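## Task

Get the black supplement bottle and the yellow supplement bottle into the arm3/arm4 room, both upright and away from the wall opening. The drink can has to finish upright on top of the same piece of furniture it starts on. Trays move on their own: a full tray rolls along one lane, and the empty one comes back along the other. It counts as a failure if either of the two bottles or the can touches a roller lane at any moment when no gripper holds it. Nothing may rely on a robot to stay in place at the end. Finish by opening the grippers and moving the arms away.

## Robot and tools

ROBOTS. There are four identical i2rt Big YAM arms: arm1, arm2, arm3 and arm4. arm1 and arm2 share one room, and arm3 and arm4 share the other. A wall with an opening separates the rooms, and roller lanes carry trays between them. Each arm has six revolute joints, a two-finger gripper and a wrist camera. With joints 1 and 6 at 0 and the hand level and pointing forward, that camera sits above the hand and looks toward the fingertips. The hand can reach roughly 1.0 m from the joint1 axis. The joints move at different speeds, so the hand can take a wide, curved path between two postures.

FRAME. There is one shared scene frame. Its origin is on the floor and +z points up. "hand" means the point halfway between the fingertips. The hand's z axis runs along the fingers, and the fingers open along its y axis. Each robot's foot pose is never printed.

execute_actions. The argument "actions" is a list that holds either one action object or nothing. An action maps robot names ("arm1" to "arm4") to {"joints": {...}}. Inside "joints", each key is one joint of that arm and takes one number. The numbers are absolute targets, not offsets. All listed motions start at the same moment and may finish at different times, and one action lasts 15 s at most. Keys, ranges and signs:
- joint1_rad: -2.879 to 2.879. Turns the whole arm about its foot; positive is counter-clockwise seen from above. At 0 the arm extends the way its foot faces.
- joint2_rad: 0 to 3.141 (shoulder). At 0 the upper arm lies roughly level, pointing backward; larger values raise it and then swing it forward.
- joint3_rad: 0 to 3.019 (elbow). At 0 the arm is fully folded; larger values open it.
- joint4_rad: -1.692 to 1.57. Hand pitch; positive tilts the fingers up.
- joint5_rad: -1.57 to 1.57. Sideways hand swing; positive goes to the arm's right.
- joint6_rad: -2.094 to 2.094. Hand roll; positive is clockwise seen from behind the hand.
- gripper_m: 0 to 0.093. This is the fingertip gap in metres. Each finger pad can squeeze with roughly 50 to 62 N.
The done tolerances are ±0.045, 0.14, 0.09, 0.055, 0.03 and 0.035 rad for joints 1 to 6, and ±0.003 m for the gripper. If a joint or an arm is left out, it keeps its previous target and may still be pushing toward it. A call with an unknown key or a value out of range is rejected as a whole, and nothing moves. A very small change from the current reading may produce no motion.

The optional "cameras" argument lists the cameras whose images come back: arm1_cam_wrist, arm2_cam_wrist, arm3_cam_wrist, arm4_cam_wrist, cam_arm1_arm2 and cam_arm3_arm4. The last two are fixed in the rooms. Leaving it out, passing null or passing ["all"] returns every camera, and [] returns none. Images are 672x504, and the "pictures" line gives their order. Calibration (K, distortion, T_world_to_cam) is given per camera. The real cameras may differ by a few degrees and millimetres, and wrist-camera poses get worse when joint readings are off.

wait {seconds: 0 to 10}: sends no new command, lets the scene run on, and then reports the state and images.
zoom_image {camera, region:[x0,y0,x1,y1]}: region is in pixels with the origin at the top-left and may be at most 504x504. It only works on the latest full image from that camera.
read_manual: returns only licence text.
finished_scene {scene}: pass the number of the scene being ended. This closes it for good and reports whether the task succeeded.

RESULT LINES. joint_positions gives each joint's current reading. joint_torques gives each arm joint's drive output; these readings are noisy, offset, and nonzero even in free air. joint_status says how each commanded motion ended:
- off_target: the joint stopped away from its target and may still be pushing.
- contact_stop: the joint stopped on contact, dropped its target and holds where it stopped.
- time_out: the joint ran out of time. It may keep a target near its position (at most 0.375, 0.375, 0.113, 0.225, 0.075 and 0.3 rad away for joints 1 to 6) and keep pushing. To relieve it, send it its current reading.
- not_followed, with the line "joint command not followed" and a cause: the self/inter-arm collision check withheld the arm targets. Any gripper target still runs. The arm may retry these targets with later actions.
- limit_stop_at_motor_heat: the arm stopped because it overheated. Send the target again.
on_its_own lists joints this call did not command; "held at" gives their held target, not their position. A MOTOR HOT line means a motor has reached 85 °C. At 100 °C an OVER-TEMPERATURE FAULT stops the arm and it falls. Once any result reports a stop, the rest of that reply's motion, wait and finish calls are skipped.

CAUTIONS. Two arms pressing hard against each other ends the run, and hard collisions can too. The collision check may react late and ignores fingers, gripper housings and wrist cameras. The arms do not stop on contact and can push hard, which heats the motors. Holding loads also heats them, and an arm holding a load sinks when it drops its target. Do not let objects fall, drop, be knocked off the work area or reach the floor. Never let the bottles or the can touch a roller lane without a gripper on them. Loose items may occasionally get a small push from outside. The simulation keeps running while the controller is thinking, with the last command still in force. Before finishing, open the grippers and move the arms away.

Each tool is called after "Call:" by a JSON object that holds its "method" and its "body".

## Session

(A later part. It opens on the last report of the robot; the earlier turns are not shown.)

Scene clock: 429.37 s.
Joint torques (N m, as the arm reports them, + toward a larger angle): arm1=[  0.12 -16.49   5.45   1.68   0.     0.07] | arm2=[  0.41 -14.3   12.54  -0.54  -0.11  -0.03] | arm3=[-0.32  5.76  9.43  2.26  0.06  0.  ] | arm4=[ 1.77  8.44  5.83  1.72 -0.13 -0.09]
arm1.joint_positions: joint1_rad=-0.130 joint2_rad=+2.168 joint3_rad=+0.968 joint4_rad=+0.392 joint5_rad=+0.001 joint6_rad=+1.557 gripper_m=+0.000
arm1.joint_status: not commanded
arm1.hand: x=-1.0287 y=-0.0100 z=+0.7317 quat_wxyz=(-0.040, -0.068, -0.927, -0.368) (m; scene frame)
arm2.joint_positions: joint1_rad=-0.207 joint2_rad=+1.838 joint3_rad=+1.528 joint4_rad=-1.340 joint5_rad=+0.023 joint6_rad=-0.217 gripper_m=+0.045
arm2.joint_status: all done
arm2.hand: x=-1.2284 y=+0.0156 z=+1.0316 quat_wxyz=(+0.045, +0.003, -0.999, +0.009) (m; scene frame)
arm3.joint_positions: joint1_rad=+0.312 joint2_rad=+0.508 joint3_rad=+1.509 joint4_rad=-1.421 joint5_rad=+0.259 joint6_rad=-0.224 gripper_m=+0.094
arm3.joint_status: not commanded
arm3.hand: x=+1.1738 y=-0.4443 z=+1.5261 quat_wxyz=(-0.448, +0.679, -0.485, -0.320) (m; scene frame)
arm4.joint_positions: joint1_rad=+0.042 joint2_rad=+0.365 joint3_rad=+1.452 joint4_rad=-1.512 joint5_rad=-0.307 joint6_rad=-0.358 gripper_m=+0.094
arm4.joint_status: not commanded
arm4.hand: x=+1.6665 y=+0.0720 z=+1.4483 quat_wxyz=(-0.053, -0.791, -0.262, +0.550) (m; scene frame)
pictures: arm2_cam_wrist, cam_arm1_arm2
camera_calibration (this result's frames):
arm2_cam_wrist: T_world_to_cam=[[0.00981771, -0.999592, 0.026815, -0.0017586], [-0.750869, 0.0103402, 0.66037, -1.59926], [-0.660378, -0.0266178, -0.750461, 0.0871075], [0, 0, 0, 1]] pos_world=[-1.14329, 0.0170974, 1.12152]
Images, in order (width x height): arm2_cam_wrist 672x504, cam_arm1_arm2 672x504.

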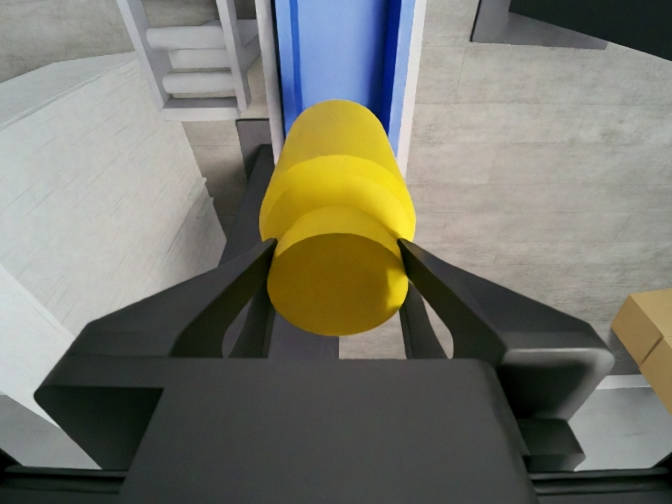

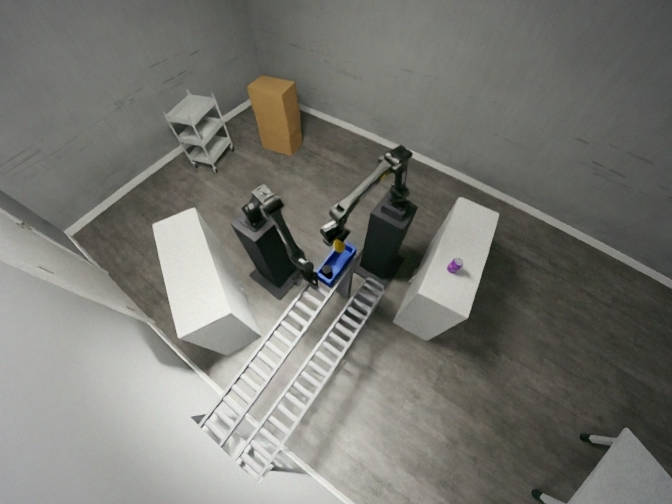

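Call:
{"method": "execute_actions", "body": {"actions": []}}

Scene clock: 441.50 s.
Joint torques (N m, as the arm reports them, + toward a larger angle): arm1=[  0.12 -16.49   5.44   1.66   0.01   0.07] | arm2=[  0.28 -14.85  12.43  -0.43  -0.09  -0.03] | arm3=[-0.28  5.5   9.38  2.25  0.05 -0.02] | arm4=[ 1.76  8.44  5.87  1.65 -0.12 -0.07]
arm1.joint_positions: joint1_rad=-0.130 joint2_rad=+2.168 joint3_rad=+0.968 joint4_rad=+0.392 joint5_rad=+0.001 joint6_rad=+1.557 gripper_m=+0.000
arm1.joint_status: not commanded
arm1.hand: x=-1.0287 y=-0.0100 z=+0.7317 quat_wxyz=(-0.040, -0.068, -0.927, -0.368) (m; scene frame)
arm2.joint_positions: joint1_rad=-0.207 joint2_rad=+1.838 joint3_rad=+1.528 joint4_rad=-1.340 joint5_rad=+0.023 joint6_rad=-0.217 gripper_m=+0.045
arm2.joint_status: all done
arm2.hand: x=-1.2284 y=+0.0156 z=+1.0316 quat_wxyz=(+0.045, +0.003, -0.999, +0.009) (m; scene frame)
arm3.joint_positions: joint1_rad=+0.312 joint2_rad=+0.508 joint3_rad=+1.509 joint4_rad=-1.421 joint5_rad=+0.259 joint6_rad=-0.224 gripper_m=+0.094
arm3.joint_status: not commanded
arm3.hand: x=+1.1738 y=-0.4443 z=+1.5261 quat_wxyz=(-0.448, +0.679, -0.485, -0.320) (m; scene frame)
arm4.joint_positions: joint1_rad=+0.042 joint2_rad=+0.365 joint3_rad=+1.452 joint4_rad=-1.512 joint5_rad=-0.307 joint6_rad=-0.358 gripper_m=+0.094
arm4.joint_status: not commanded
arm4.hand: x=+1.6665 y=+0.0720 z=+1.4483 quat_wxyz=(-0.053, -0.791, -0.262, +0.550) (m; scene frame)
pictures: arm1_cam_wrist, arm2_cam_wrist, arm3_cam_wrist, arm4_cam_wrist, cam_arm1_arm2, cam_arm3_arm4
camera_calibration (this result's frames):
arm1_cam_wrist: T_world_to_cam=[[-0.102015, -0.711984, -0.694746, 0.401769], [-0.872822, -0.270997, 0.405885, -1.19423], [-0.477258, 0.647796, -0.593789, 0.0754525], [0, 0, 0, 1]] pos_world=[-0.965351, -0.0864575, 0.808649]
arm2_cam_wrist: T_world_to_cam=[[0.00981771, -0.999592, 0.026815, -0.0017586], [-0.750869, 0.0103402, 0.66037, -1.59926], [-0.660378, -0.0266178, -0.750461, 0.0871075], [0, 0, 0, 1]] pos_world=[-1.14329, 0.0170974, 1.12152]
arm3_cam_wrist: T_world_to_cam=[[0.944053, 0.134396, 0.301167, -1.50295], [0.271133, -0.836172, -0.476763, 0.044133], [0.187752, 0.531746, -0.82583, 1.39868], [0, 0, 0, 1]] pos_world=[1.14429, -0.504849, 1.62875]
arm4_cam_wrist: T_world_to_cam=[[-0.477247, 0.853622, 0.208724, 0.429655], [0.697084, 0.512366, -0.501552, -0.465215], [-0.535079, -0.0938655, -0.839571, 2.24169], [0, 0, 0, 1]] pos_world=[1.72883, 0.0820156, 1.55905]
Images, in order (width x height): arm1_cam_wrist 672x504, arm2_cam_wrist 672x504, arm3_cam_wrist 672x504, arm4_cam_wrist 672x504, cam_arm1_arm2 672x504, cam_arm3_arm4 672x504.

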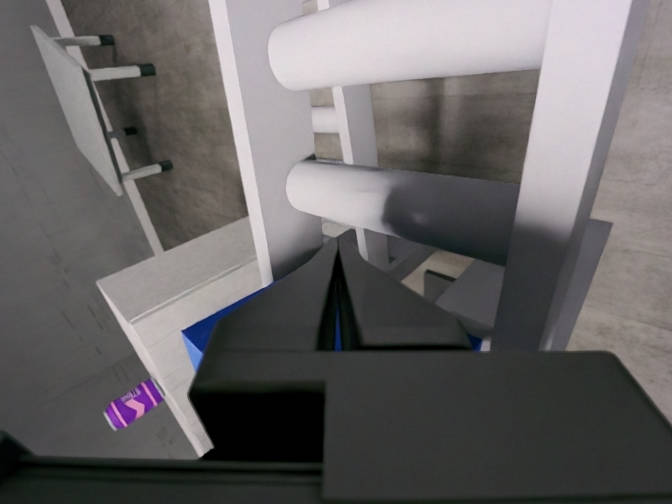

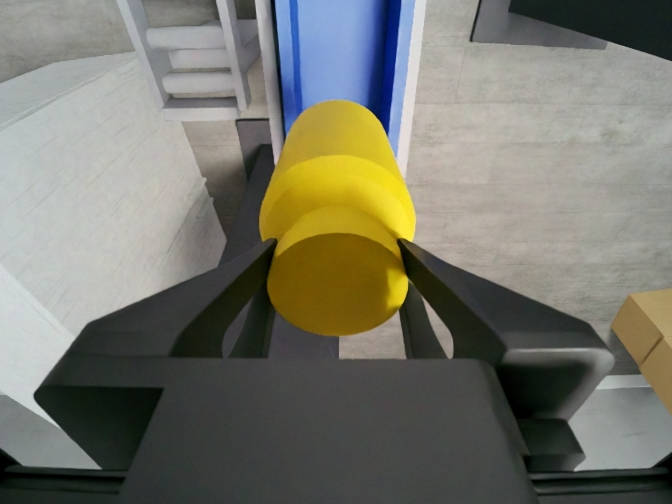

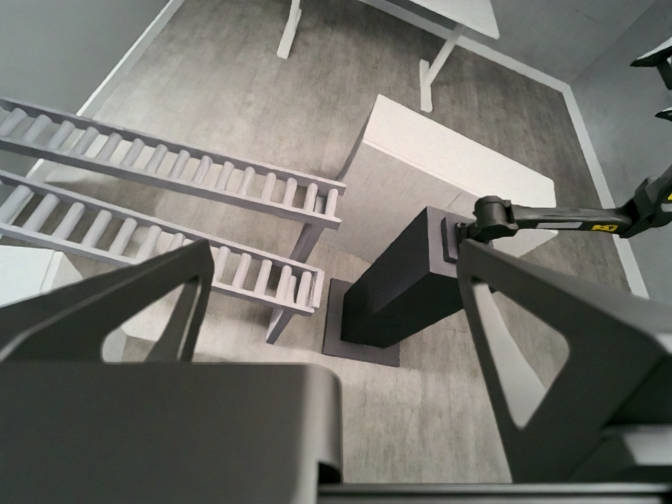

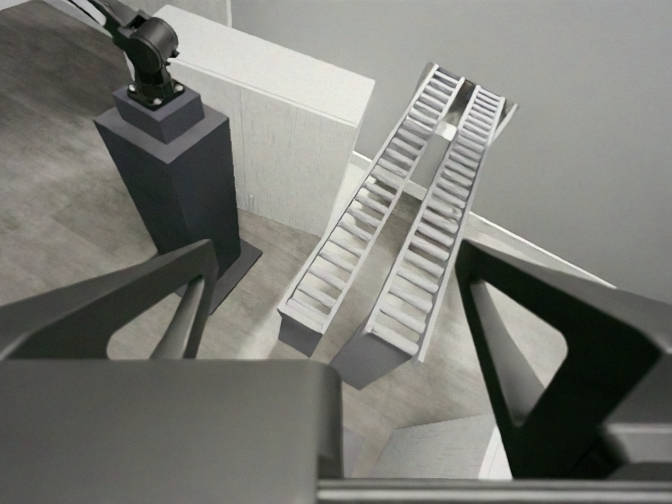

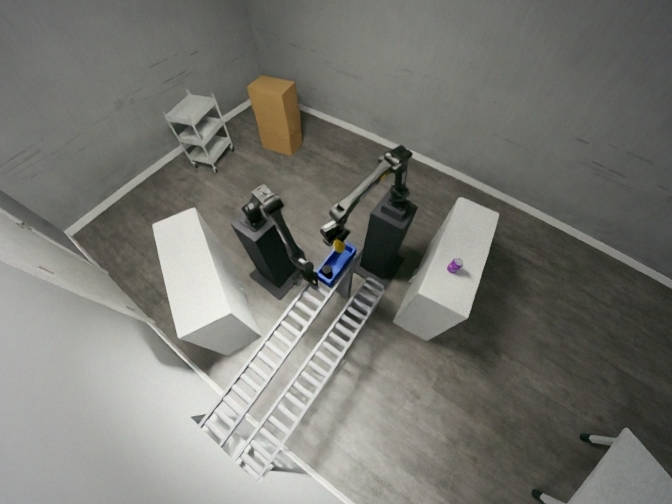

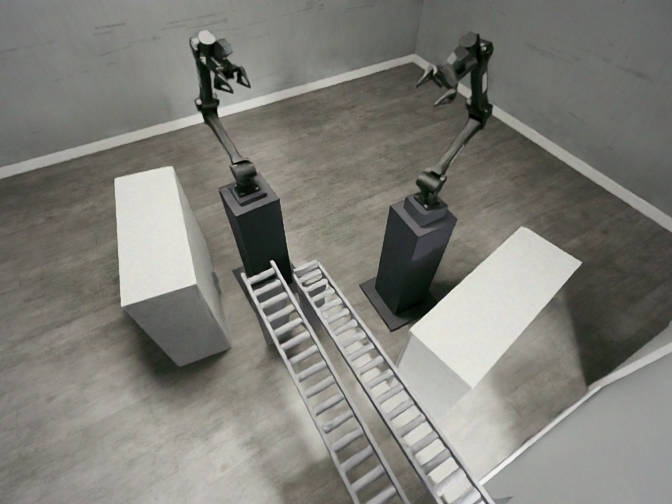

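Call:
{"method": "execute_actions", "body": {"actions": [{"arm2": {"joints": {"joint2_rad": 2.07, "joint4_rad": -1.13}}}], "cameras": ["arm2_cam_wrist", "cam_arm1_arm2"]}}

Scene clock: 451.77 s.
Joint torques (N m, as the arm reports them, + toward a larger angle): arm1=[  0.13 -16.47   5.41   1.67   0.01   0.07] | arm2=[  0.84 -15.78  11.44  -0.15  -0.11  -0.03] | arm3=[-0.35  5.32  9.41  2.16  0.04 -0.02] | arm4=[ 1.78  8.31  5.88  1.68 -0.13 -0.08]
arm1.joint_positions: joint1_rad=-0.130 joint2_rad=+2.168 joint3_rad=+0.968 joint4_rad=+0.392 joint5_rad=+0.001 joint6_rad=+1.557 gripper_m=+0.000
arm1.joint_status: not commanded
arm1.hand: x=-1.0287 y=-0.0100 z=+0.7317 quat_wxyz=(-0.040, -0.068, -0.927, -0.368) (m; scene frame)
arm2.joint_positions: joint1_rad=-0.207 joint2_rad=+2.094 joint3_rad=+1.528 joint4_rad=-1.136 joint5_rad=+0.023 joint6_rad=-0.217 gripper_m=+0.045
arm2.joint_status: all done
arm2.hand: x=-1.2016 y=+0.0079 z=+0.8914 quat_wxyz=(+0.070, +0.003, -0.998, +0.004) (m; scene frame)
arm3.joint_positions: joint1_rad=+0.312 joint2_rad=+0.508 joint3_rad=+1.509 joint4_rad=-1.421 joint5_rad=+0.259 joint6_rad=-0.224 gripper_m=+0.094
arm3.joint_status: not commanded
arm3.hand: x=+1.1738 y=-0.4443 z=+1.5261 quat_wxyz=(-0.448, +0.679, -0.485, -0.320) (m; scene frame)
arm4.joint_positions: joint1_rad=+0.042 joint2_rad=+0.365 joint3_rad=+1.452 joint4_rad=-1.512 joint5_rad=-0.307 joint6_rad=-0.358 gripper_m=+0.094
arm4.joint_status: not commanded
arm4.hand: x=+1.6665 y=+0.0720 z=+1.4483 quat_wxyz=(-0.053, -0.791, -0.262, +0.550) (m; scene frame)
pictures: arm2_cam_wrist, cam_arm1_arm2
camera_calibration (this result's frames):
arm2_cam_wrist: T_world_to_cam=[[0.0101713, -0.999829, 0.015429, 0.00458271], [-0.716415, 0.00347804, 0.697666, -1.47833], [-0.6976, -0.0181497, -0.716257, -0.0758268], [0, 0, 0, 1]] pos_world=[-1.11204, 0.00834739, 0.976997]
Images, in order (width x height): arm2_cam_wrist 672x504, cam_arm1_arm2 672x504.

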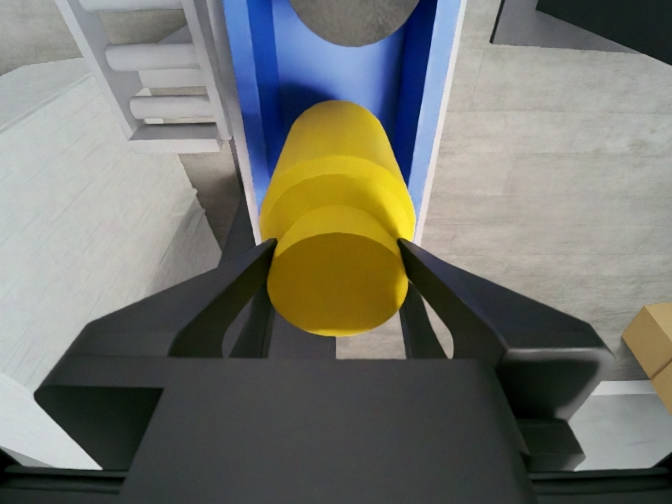

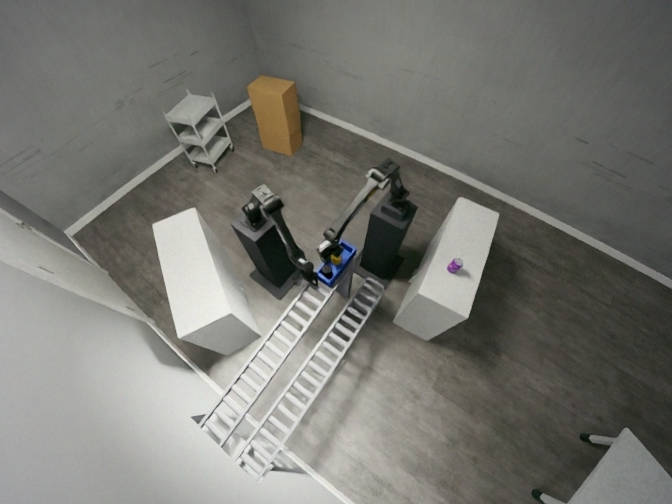

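Call:
{"method": "execute_actions", "body": {"actions": [{"arm2": {"joints": {"joint2_rad": 2.185, "joint4_rad": -0.985}}}], "cameras": ["arm2_cam_wrist", "cam_arm1_arm2"]}}

Scene clock: 464.37 s.
Joint torques (N m, as the arm reports them, + toward a larger angle): arm1=[  0.04 -16.52   5.45   1.67   0.     0.07] | arm2=[  0.66 -17.45  10.78   0.14  -0.09  -0.02] | arm3=[-0.22  5.35  9.39  2.26  0.05  0.  ] | arm4=[ 1.8   8.51  5.81  1.68 -0.14 -0.08]
arm1.joint_positions: joint1_rad=-0.130 joint2_rad=+2.168 joint3_rad=+0.968 joint4_rad=+0.392 joint5_rad=+0.001 joint6_rad=+1.557 gripper_m=+0.000
arm1.joint_status: not commanded
arm1.hand: x=-1.0287 y=-0.0100 z=+0.7317 quat_wxyz=(-0.040, -0.068, -0.927, -0.368) (m; scene frame)
arm2.joint_positions: joint1_rad=-0.207 joint2_rad=+2.219 joint3_rad=+1.528 joint4_rad=-0.992 joint5_rad=+0.023 joint6_rad=-0.217 gripper_m=+0.045
arm2.joint_status: all done
arm2.hand: x=-1.1910 y=+0.0046 z=+0.8191 quat_wxyz=(+0.061, +0.003, -0.998, +0.006) (m; scene frame)
arm3.joint_positions: joint1_rad=+0.312 joint2_rad=+0.508 joint3_rad=+1.509 joint4_rad=-1.421 joint5_rad=+0.259 joint6_rad=-0.224 gripper_m=+0.094
arm3.joint_status: not commanded
arm3.hand: x=+1.1738 y=-0.4443 z=+1.5261 quat_wxyz=(-0.448, +0.679, -0.485, -0.320) (m; scene frame)
arm4.joint_positions: joint1_rad=+0.042 joint2_rad=+0.365 joint3_rad=+1.452 joint4_rad=-1.512 joint5_rad=-0.307 joint6_rad=-0.358 gripper_m=+0.094
arm4.joint_status: not commanded
arm4.hand: x=+1.6665 y=+0.0720 z=+1.4483 quat_wxyz=(-0.053, -0.791, -0.262, +0.550) (m; scene frame)
pictures: arm2_cam_wrist, cam_arm1_arm2
camera_calibration (this result's frames):
arm2_cam_wrist: T_world_to_cam=[[0.0101084, -0.999756, 0.0196173, -0.00120437], [-0.729301, 0.00605085, 0.684167, -1.42461], [-0.684119, -0.0212227, -0.729062, -0.0937399], [0, 0, 0, 1]] pos_world=[-1.10309, 0.0054266, 0.906351]
Images, in order (width x height): arm2_cam_wrist 672x504, cam_arm1_arm2 672x504.

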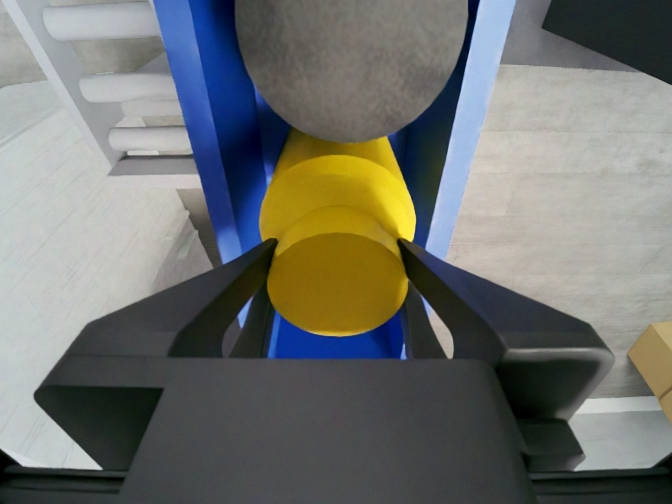

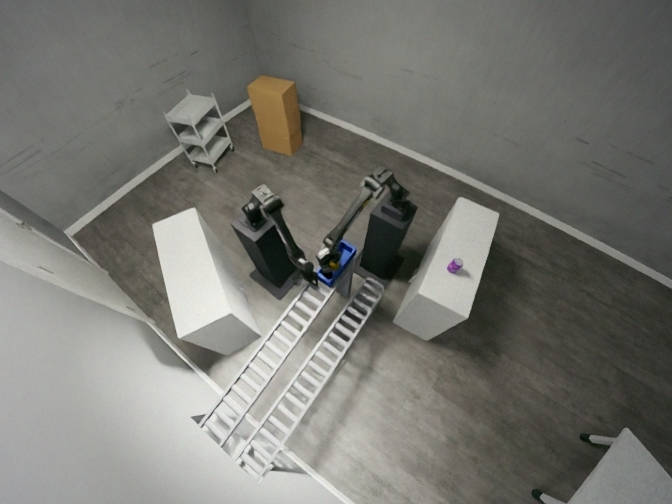

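Call:
{"method": "execute_actions", "body": {"actions": [{"arm2": {"joints": {"gripper_m": 0.08}}}], "cameras": ["arm2_cam_wrist"]}}

Scene clock: 467.80 s.
Joint torques (N m, as the arm reports them, + toward a larger angle): arm1=[  0.14 -16.48   5.43   1.66   0.01   0.07] | arm2=[  0.82 -17.13  10.8    0.15  -0.13  -0.02] | arm3=[-0.32  5.64  9.39  2.16  0.05 -0.01] | arm4=[ 1.63  8.45  5.87  1.66 -0.13 -0.09]
arm1.joint_positions: joint1_rad=-0.130 joint2_rad=+2.168 joint3_rad=+0.968 joint4_rad=+0.392 joint5_rad=+0.001 joint6_rad=+1.557 gripper_m=+0.000
arm1.joint_status: not commanded
arm1.hand: x=-1.0287 y=-0.0100 z=+0.7317 quat_wxyz=(-0.040, -0.068, -0.927, -0.368) (m; scene frame)
arm2.joint_positions: joint1_rad=-0.207 joint2_rad=+2.205 joint3_rad=+1.528 joint4_rad=-0.992 joint5_rad=+0.023 joint6_rad=-0.217 gripper_m=+0.080
arm2.joint_status: all done
arm2.hand: x=-1.1880 y=+0.0041 z=+0.8265 quat_wxyz=(+0.054, +0.003, -0.999, +0.007) (m; scene frame)
arm3.joint_positions: joint1_rad=+0.312 joint2_rad=+0.508 joint3_rad=+1.509 joint4_rad=-1.421 joint5_rad=+0.259 joint6_rad=-0.224 gripper_m=+0.094
arm3.joint_status: not commanded
arm3.hand: x=+1.1738 y=-0.4443 z=+1.5261 quat_wxyz=(-0.448, +0.679, -0.485, -0.320) (m; scene frame)
arm4.joint_positions: joint1_rad=+0.042 joint2_rad=+0.365 joint3_rad=+1.452 joint4_rad=-1.512 joint5_rad=-0.307 joint6_rad=-0.358 gripper_m=+0.094
arm4.joint_status: not commanded
arm4.hand: x=+1.6665 y=+0.0720 z=+1.4483 quat_wxyz=(-0.053, -0.791, -0.262, +0.550) (m; scene frame)
pictures: arm2_cam_wrist
camera_calibration (this result's frames):
arm2_cam_wrist: T_world_to_cam=[[0.010018, -0.999696, 0.0225478, -0.00443969], [-0.73817, 0.00781744, 0.674569, -1.43008], [-0.67454, -0.0234019, -0.737867, -0.0677035], [0, 0, 0, 1]] pos_world=[-1.10127, 0.00515686, 0.914833]
Images, in order (width x height): arm2_cam_wrist 672x504.

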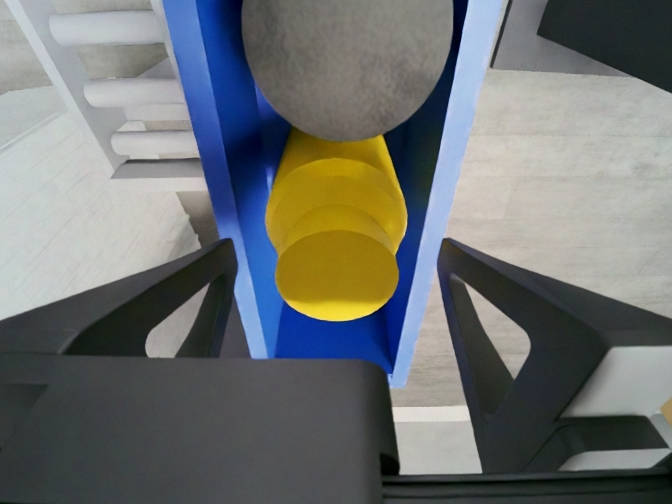

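Call:
{"method": "execute_actions", "body": {"actions": [{"arm2": {"joints": {"joint2_rad": 1.75, "joint4_rad": -1.35}}, "arm1": {"joints": {"joint1_rad": -0.35, "joint2_rad": 1.55}}}], "cameras": ["cam_arm1_arm2", "cam_arm3_arm4"]}}

Scene clock: 485.50 s.
Joint torques (N m, as the arm reports them, + toward a larger angle): arm1=[  0.28 -13.21   9.85   1.72  -0.07   0.03] | arm2=[ -0.09 -14.01  12.18  -0.21  -0.07  -0.07] | arm3=[-0.4   5.49  9.4   2.17  0.06 -0.02] | arm4=[ 1.71  8.43  5.87  1.69 -0.13 -0.08]
arm1.joint_positions: joint1_rad=-0.351 joint2_rad=+1.533 joint3_rad=+0.968 joint4_rad=+0.403 joint5_rad=+0.002 joint6_rad=+1.558 gripper_m=+0.000
arm1.joint_status: all done
arm1.hand: x=-0.8909 y=-0.0047 z=+1.1293 quat_wxyz=(-0.134, -0.137, -0.750, -0.633) (m; scene frame)
arm2.joint_positions: joint1_rad=-0.207 joint2_rad=+1.760 joint3_rad=+1.535 joint4_rad=-1.342 joint5_rad=+0.023 joint6_rad=-0.217 gripper_m=+0.080
arm2.joint_status: all done
arm2.hand: x=-1.2267 y=+0.0159 z=+1.0742 quat_wxyz=(+0.004, +0.003, -1.000, +0.018) (m; scene frame)
arm3.joint_positions: joint1_rad=+0.312 joint2_rad=+0.508 joint3_rad=+1.509 joint4_rad=-1.421 joint5_rad=+0.259 joint6_rad=-0.224 gripper_m=+0.094
arm3.joint_status: not commanded
arm3.hand: x=+1.1738 y=-0.4443 z=+1.5261 quat_wxyz=(-0.448, +0.679, -0.485, -0.320) (m; scene frame)
arm4.joint_positions: joint1_rad=+0.042 joint2_rad=+0.365 joint3_rad=+1.452 joint4_rad=-1.512 joint5_rad=-0.307 joint6_rad=-0.358 gripper_m=+0.094
arm4.joint_status: not commanded
arm4.hand: x=+1.6665 y=+0.0720 z=+1.4483 quat_wxyz=(-0.053, -0.791, -0.262, +0.550) (m; scene frame)
pictures: cam_arm1_arm2, cam_arm3_arm4
Images, in order (width x height): cam_arm1_arm2 672x504, cam_arm3_arm4 672x504.

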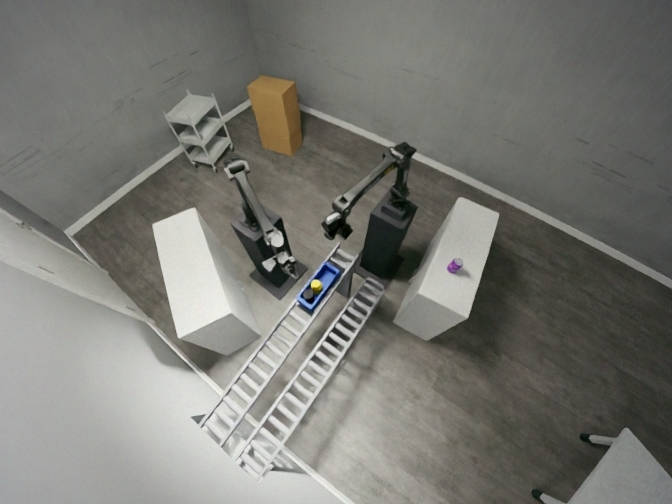

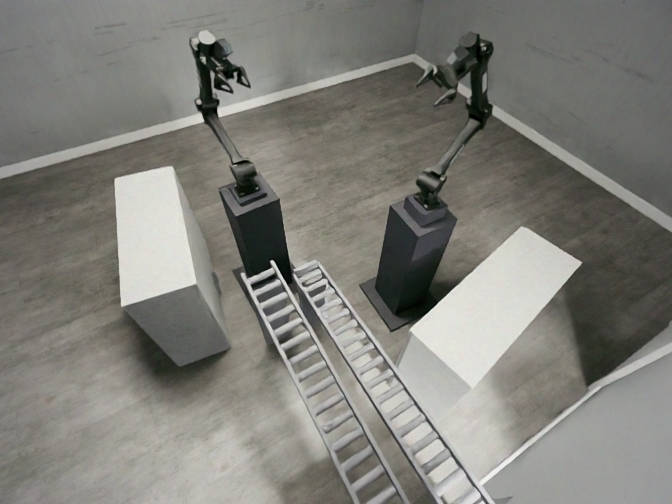

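The tray is rolling. Waiting for it to arrive.

Call:
{"method": "wait", "body": {"seconds": 9}}

Scene clock: 496.73 s.
Joint torques (N m, as the arm reports them, + toward a larger angle): arm1=[  0.19 -13.35   9.76   1.71  -0.06   0.03] | arm2=[  0.57 -12.81  12.18  -0.26  -0.1   -0.02] | arm3=[-0.52  5.44  9.44  2.2   0.05 -0.01] | arm4=[ 1.8   8.6   5.81  1.7  -0.12 -0.09]
arm1.joint_positions: joint1_rad=-0.351 joint2_rad=+1.533 joint3_rad=+0.968 joint4_rad=+0.403 joint5_rad=+0.002 joint6_rad=+1.558 gripper_m=+0.000
arm1.joint_status: all done
arm1.hand: x=-0.8909 y=-0.0047 z=+1.1293 quat_wxyz=(-0.134, -0.137, -0.750, -0.633) (m; scene frame)
arm2.joint_positions: joint1_rad=-0.207 joint2_rad=+1.760 joint3_rad=+1.535 joint4_rad=-1.342 joint5_rad=+0.023 joint6_rad=-0.217 gripper_m=+0.080
arm2.joint_status: all done
arm2.hand: x=-1.2267 y=+0.0159 z=+1.0742 quat_wxyz=(+0.004, +0.003, -1.000, +0.018) (m; scene frame)
arm3.joint_positions: joint1_rad=+0.312 joint2_rad=+0.508 joint3_rad=+1.509 joint4_rad=-1.421 joint5_rad=+0.259 joint6_rad=-0.224 gripper_m=+0.094
arm3.joint_status: not commanded
arm3.hand: x=+1.1738 y=-0.4443 z=+1.5261 quat_wxyz=(-0.448, +0.679, -0.485, -0.320) (m; scene frame)
arm4.joint_positions: joint1_rad=+0.042 joint2_rad=+0.365 joint3_rad=+1.452 joint4_rad=-1.512 joint5_rad=-0.307 joint6_rad=-0.358 gripper_m=+0.094
arm4.joint_status: not commanded
arm4.hand: x=+1.6665 y=+0.0720 z=+1.4483 quat_wxyz=(-0.053, -0.791, -0.262, +0.550) (m; scene frame)
wait: 9.00 s; at rest from the start
pictures: arm1_cam_wrist, arm2_cam_wrist, arm3_cam_wrist, arm4_cam_wrist, cam_arm1_arm2, cam_arm3_arm4
camera_calibration (this result's frames):
arm1_cam_wrist: T_world_to_cam=[[-0.0387807, -0.149307, -0.98803, 1.08591], [-0.970317, -0.230577, 0.0729293, -0.944653], [-0.238706, 0.961531, -0.135933, 0.0708442], [0, 0, 0, 1]] pos_world=[-0.857589, -0.1238, 1.15144]
arm2_cam_wrist: T_world_to_cam=[[0.00803683, -0.998952, 0.0450613, -0.0244611], [-0.802251, 0.0204591, 0.596636, -1.6209], [-0.596933, -0.0409456, -0.801246, 0.252788], [0, 0, 0, 1]] pos_world=[-1.14928, 0.0190773, 1.17074]
arm3_cam_wrist: T_world_to_cam=[[0.944053, 0.134396, 0.301167, -1.50295], [0.271133, -0.836172, -0.476763, 0.044133], [0.187752, 0.531746, -0.82583, 1.39868], [0, 0, 0, 1]] pos_world=[1.14429, -0.504849, 1.62875]
arm4_cam_wrist: T_world_to_cam=[[-0.477247, 0.853622, 0.208724, 0.429655], [0.697084, 0.512366, -0.501552, -0.465215], [-0.535079, -0.0938655, -0.839571, 2.24169], [0, 0, 0, 1]] pos_world=[1.72883, 0.0820156, 1.55905]
Images, in order (width x height): arm1_cam_wrist 672x504, arm2_cam_wrist 672x504, arm3_cam_wrist 672x504, arm4_cam_wrist 672x504, cam_arm1_arm2 672x504, cam_arm3_arm4 672x504.

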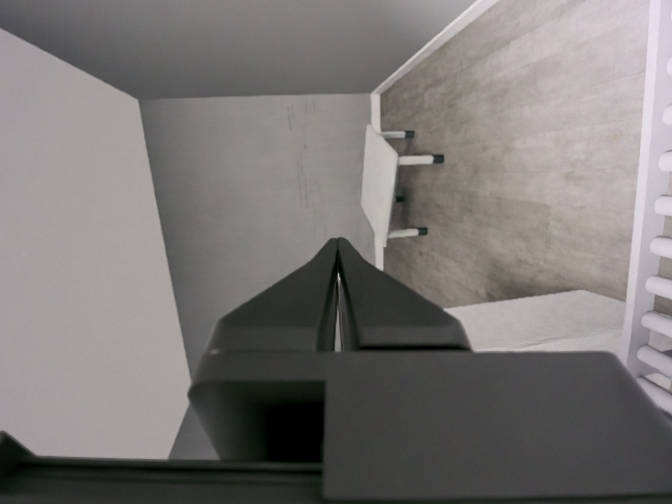

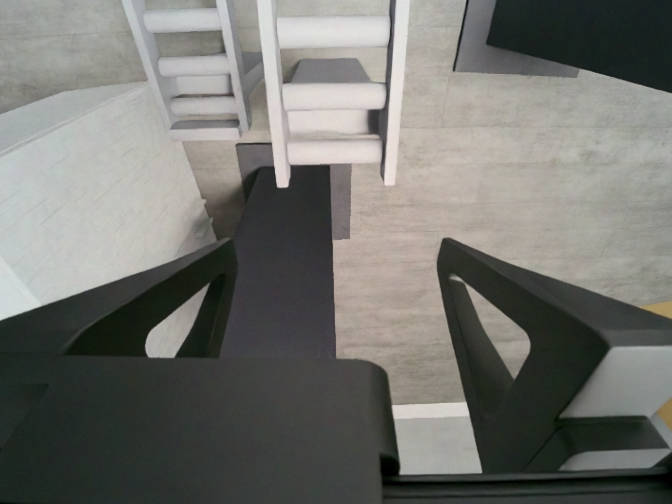

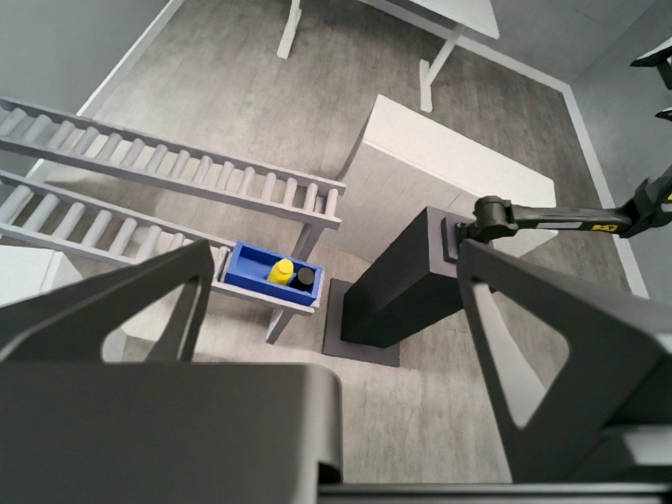

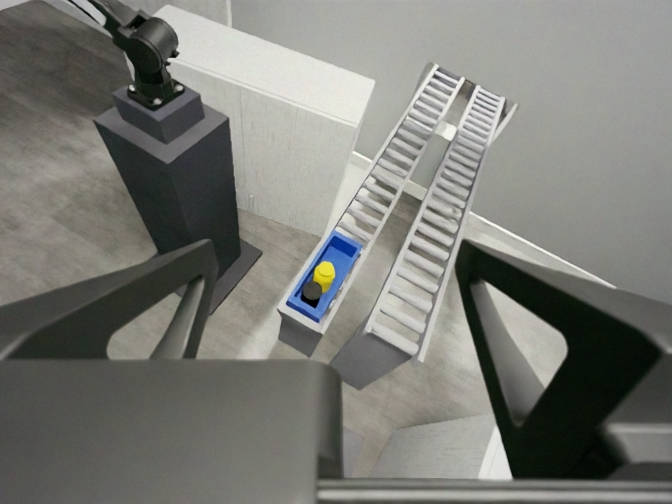

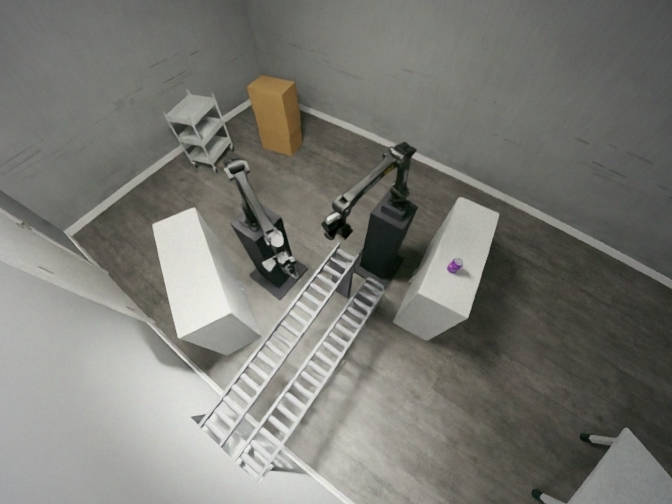

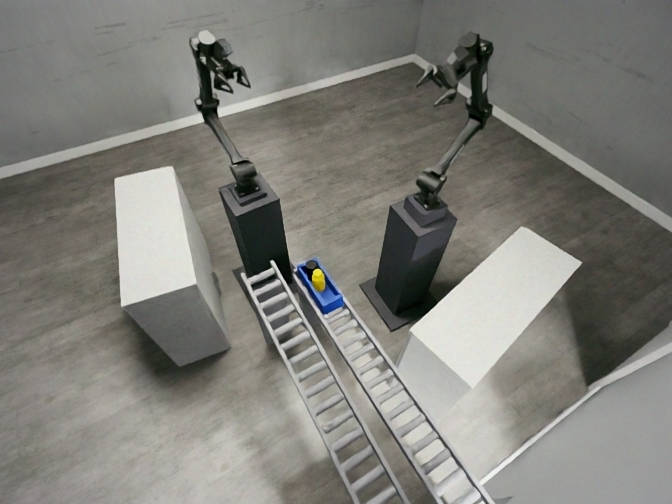

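Call:
{"method": "zoom_image", "body": {"camera": "arm3_cam_wrist", "region": [200, 220, 350, 330]}}

Call:
{"method": "zoom_image", "body": {"camera": "cam_arm3_arm4", "region": [270, 240, 370, 330]}}

Region (200, 220, 350, 330) of arm3_cam_wrist's 672x504 image, scaled by 3.360, with more detail than that image has; it fills the top 370 rows of this view, and the rest is white.

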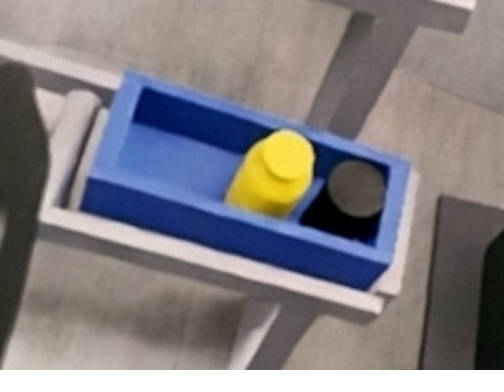

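Region (270, 240, 370, 330) of cam_arm3_arm4's 672x504 image, scaled by 5.040, with more detail than that image has; it fills the top 454 rows of this view, and the rest is white.

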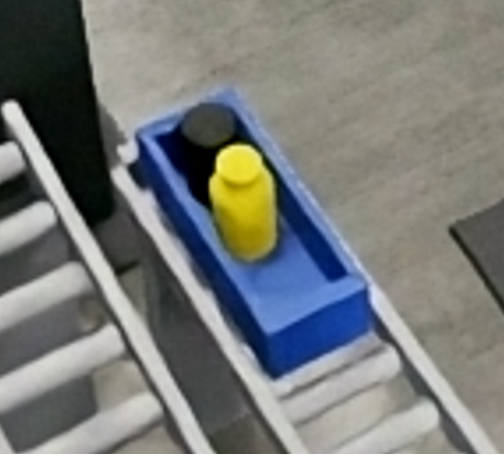

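Both bottles are standing in the tray at the far end stop, and the can is untouched.

Call:
{"method": "finished_scene", "body": {"scene": 2}}

The scene is finished: the task was done.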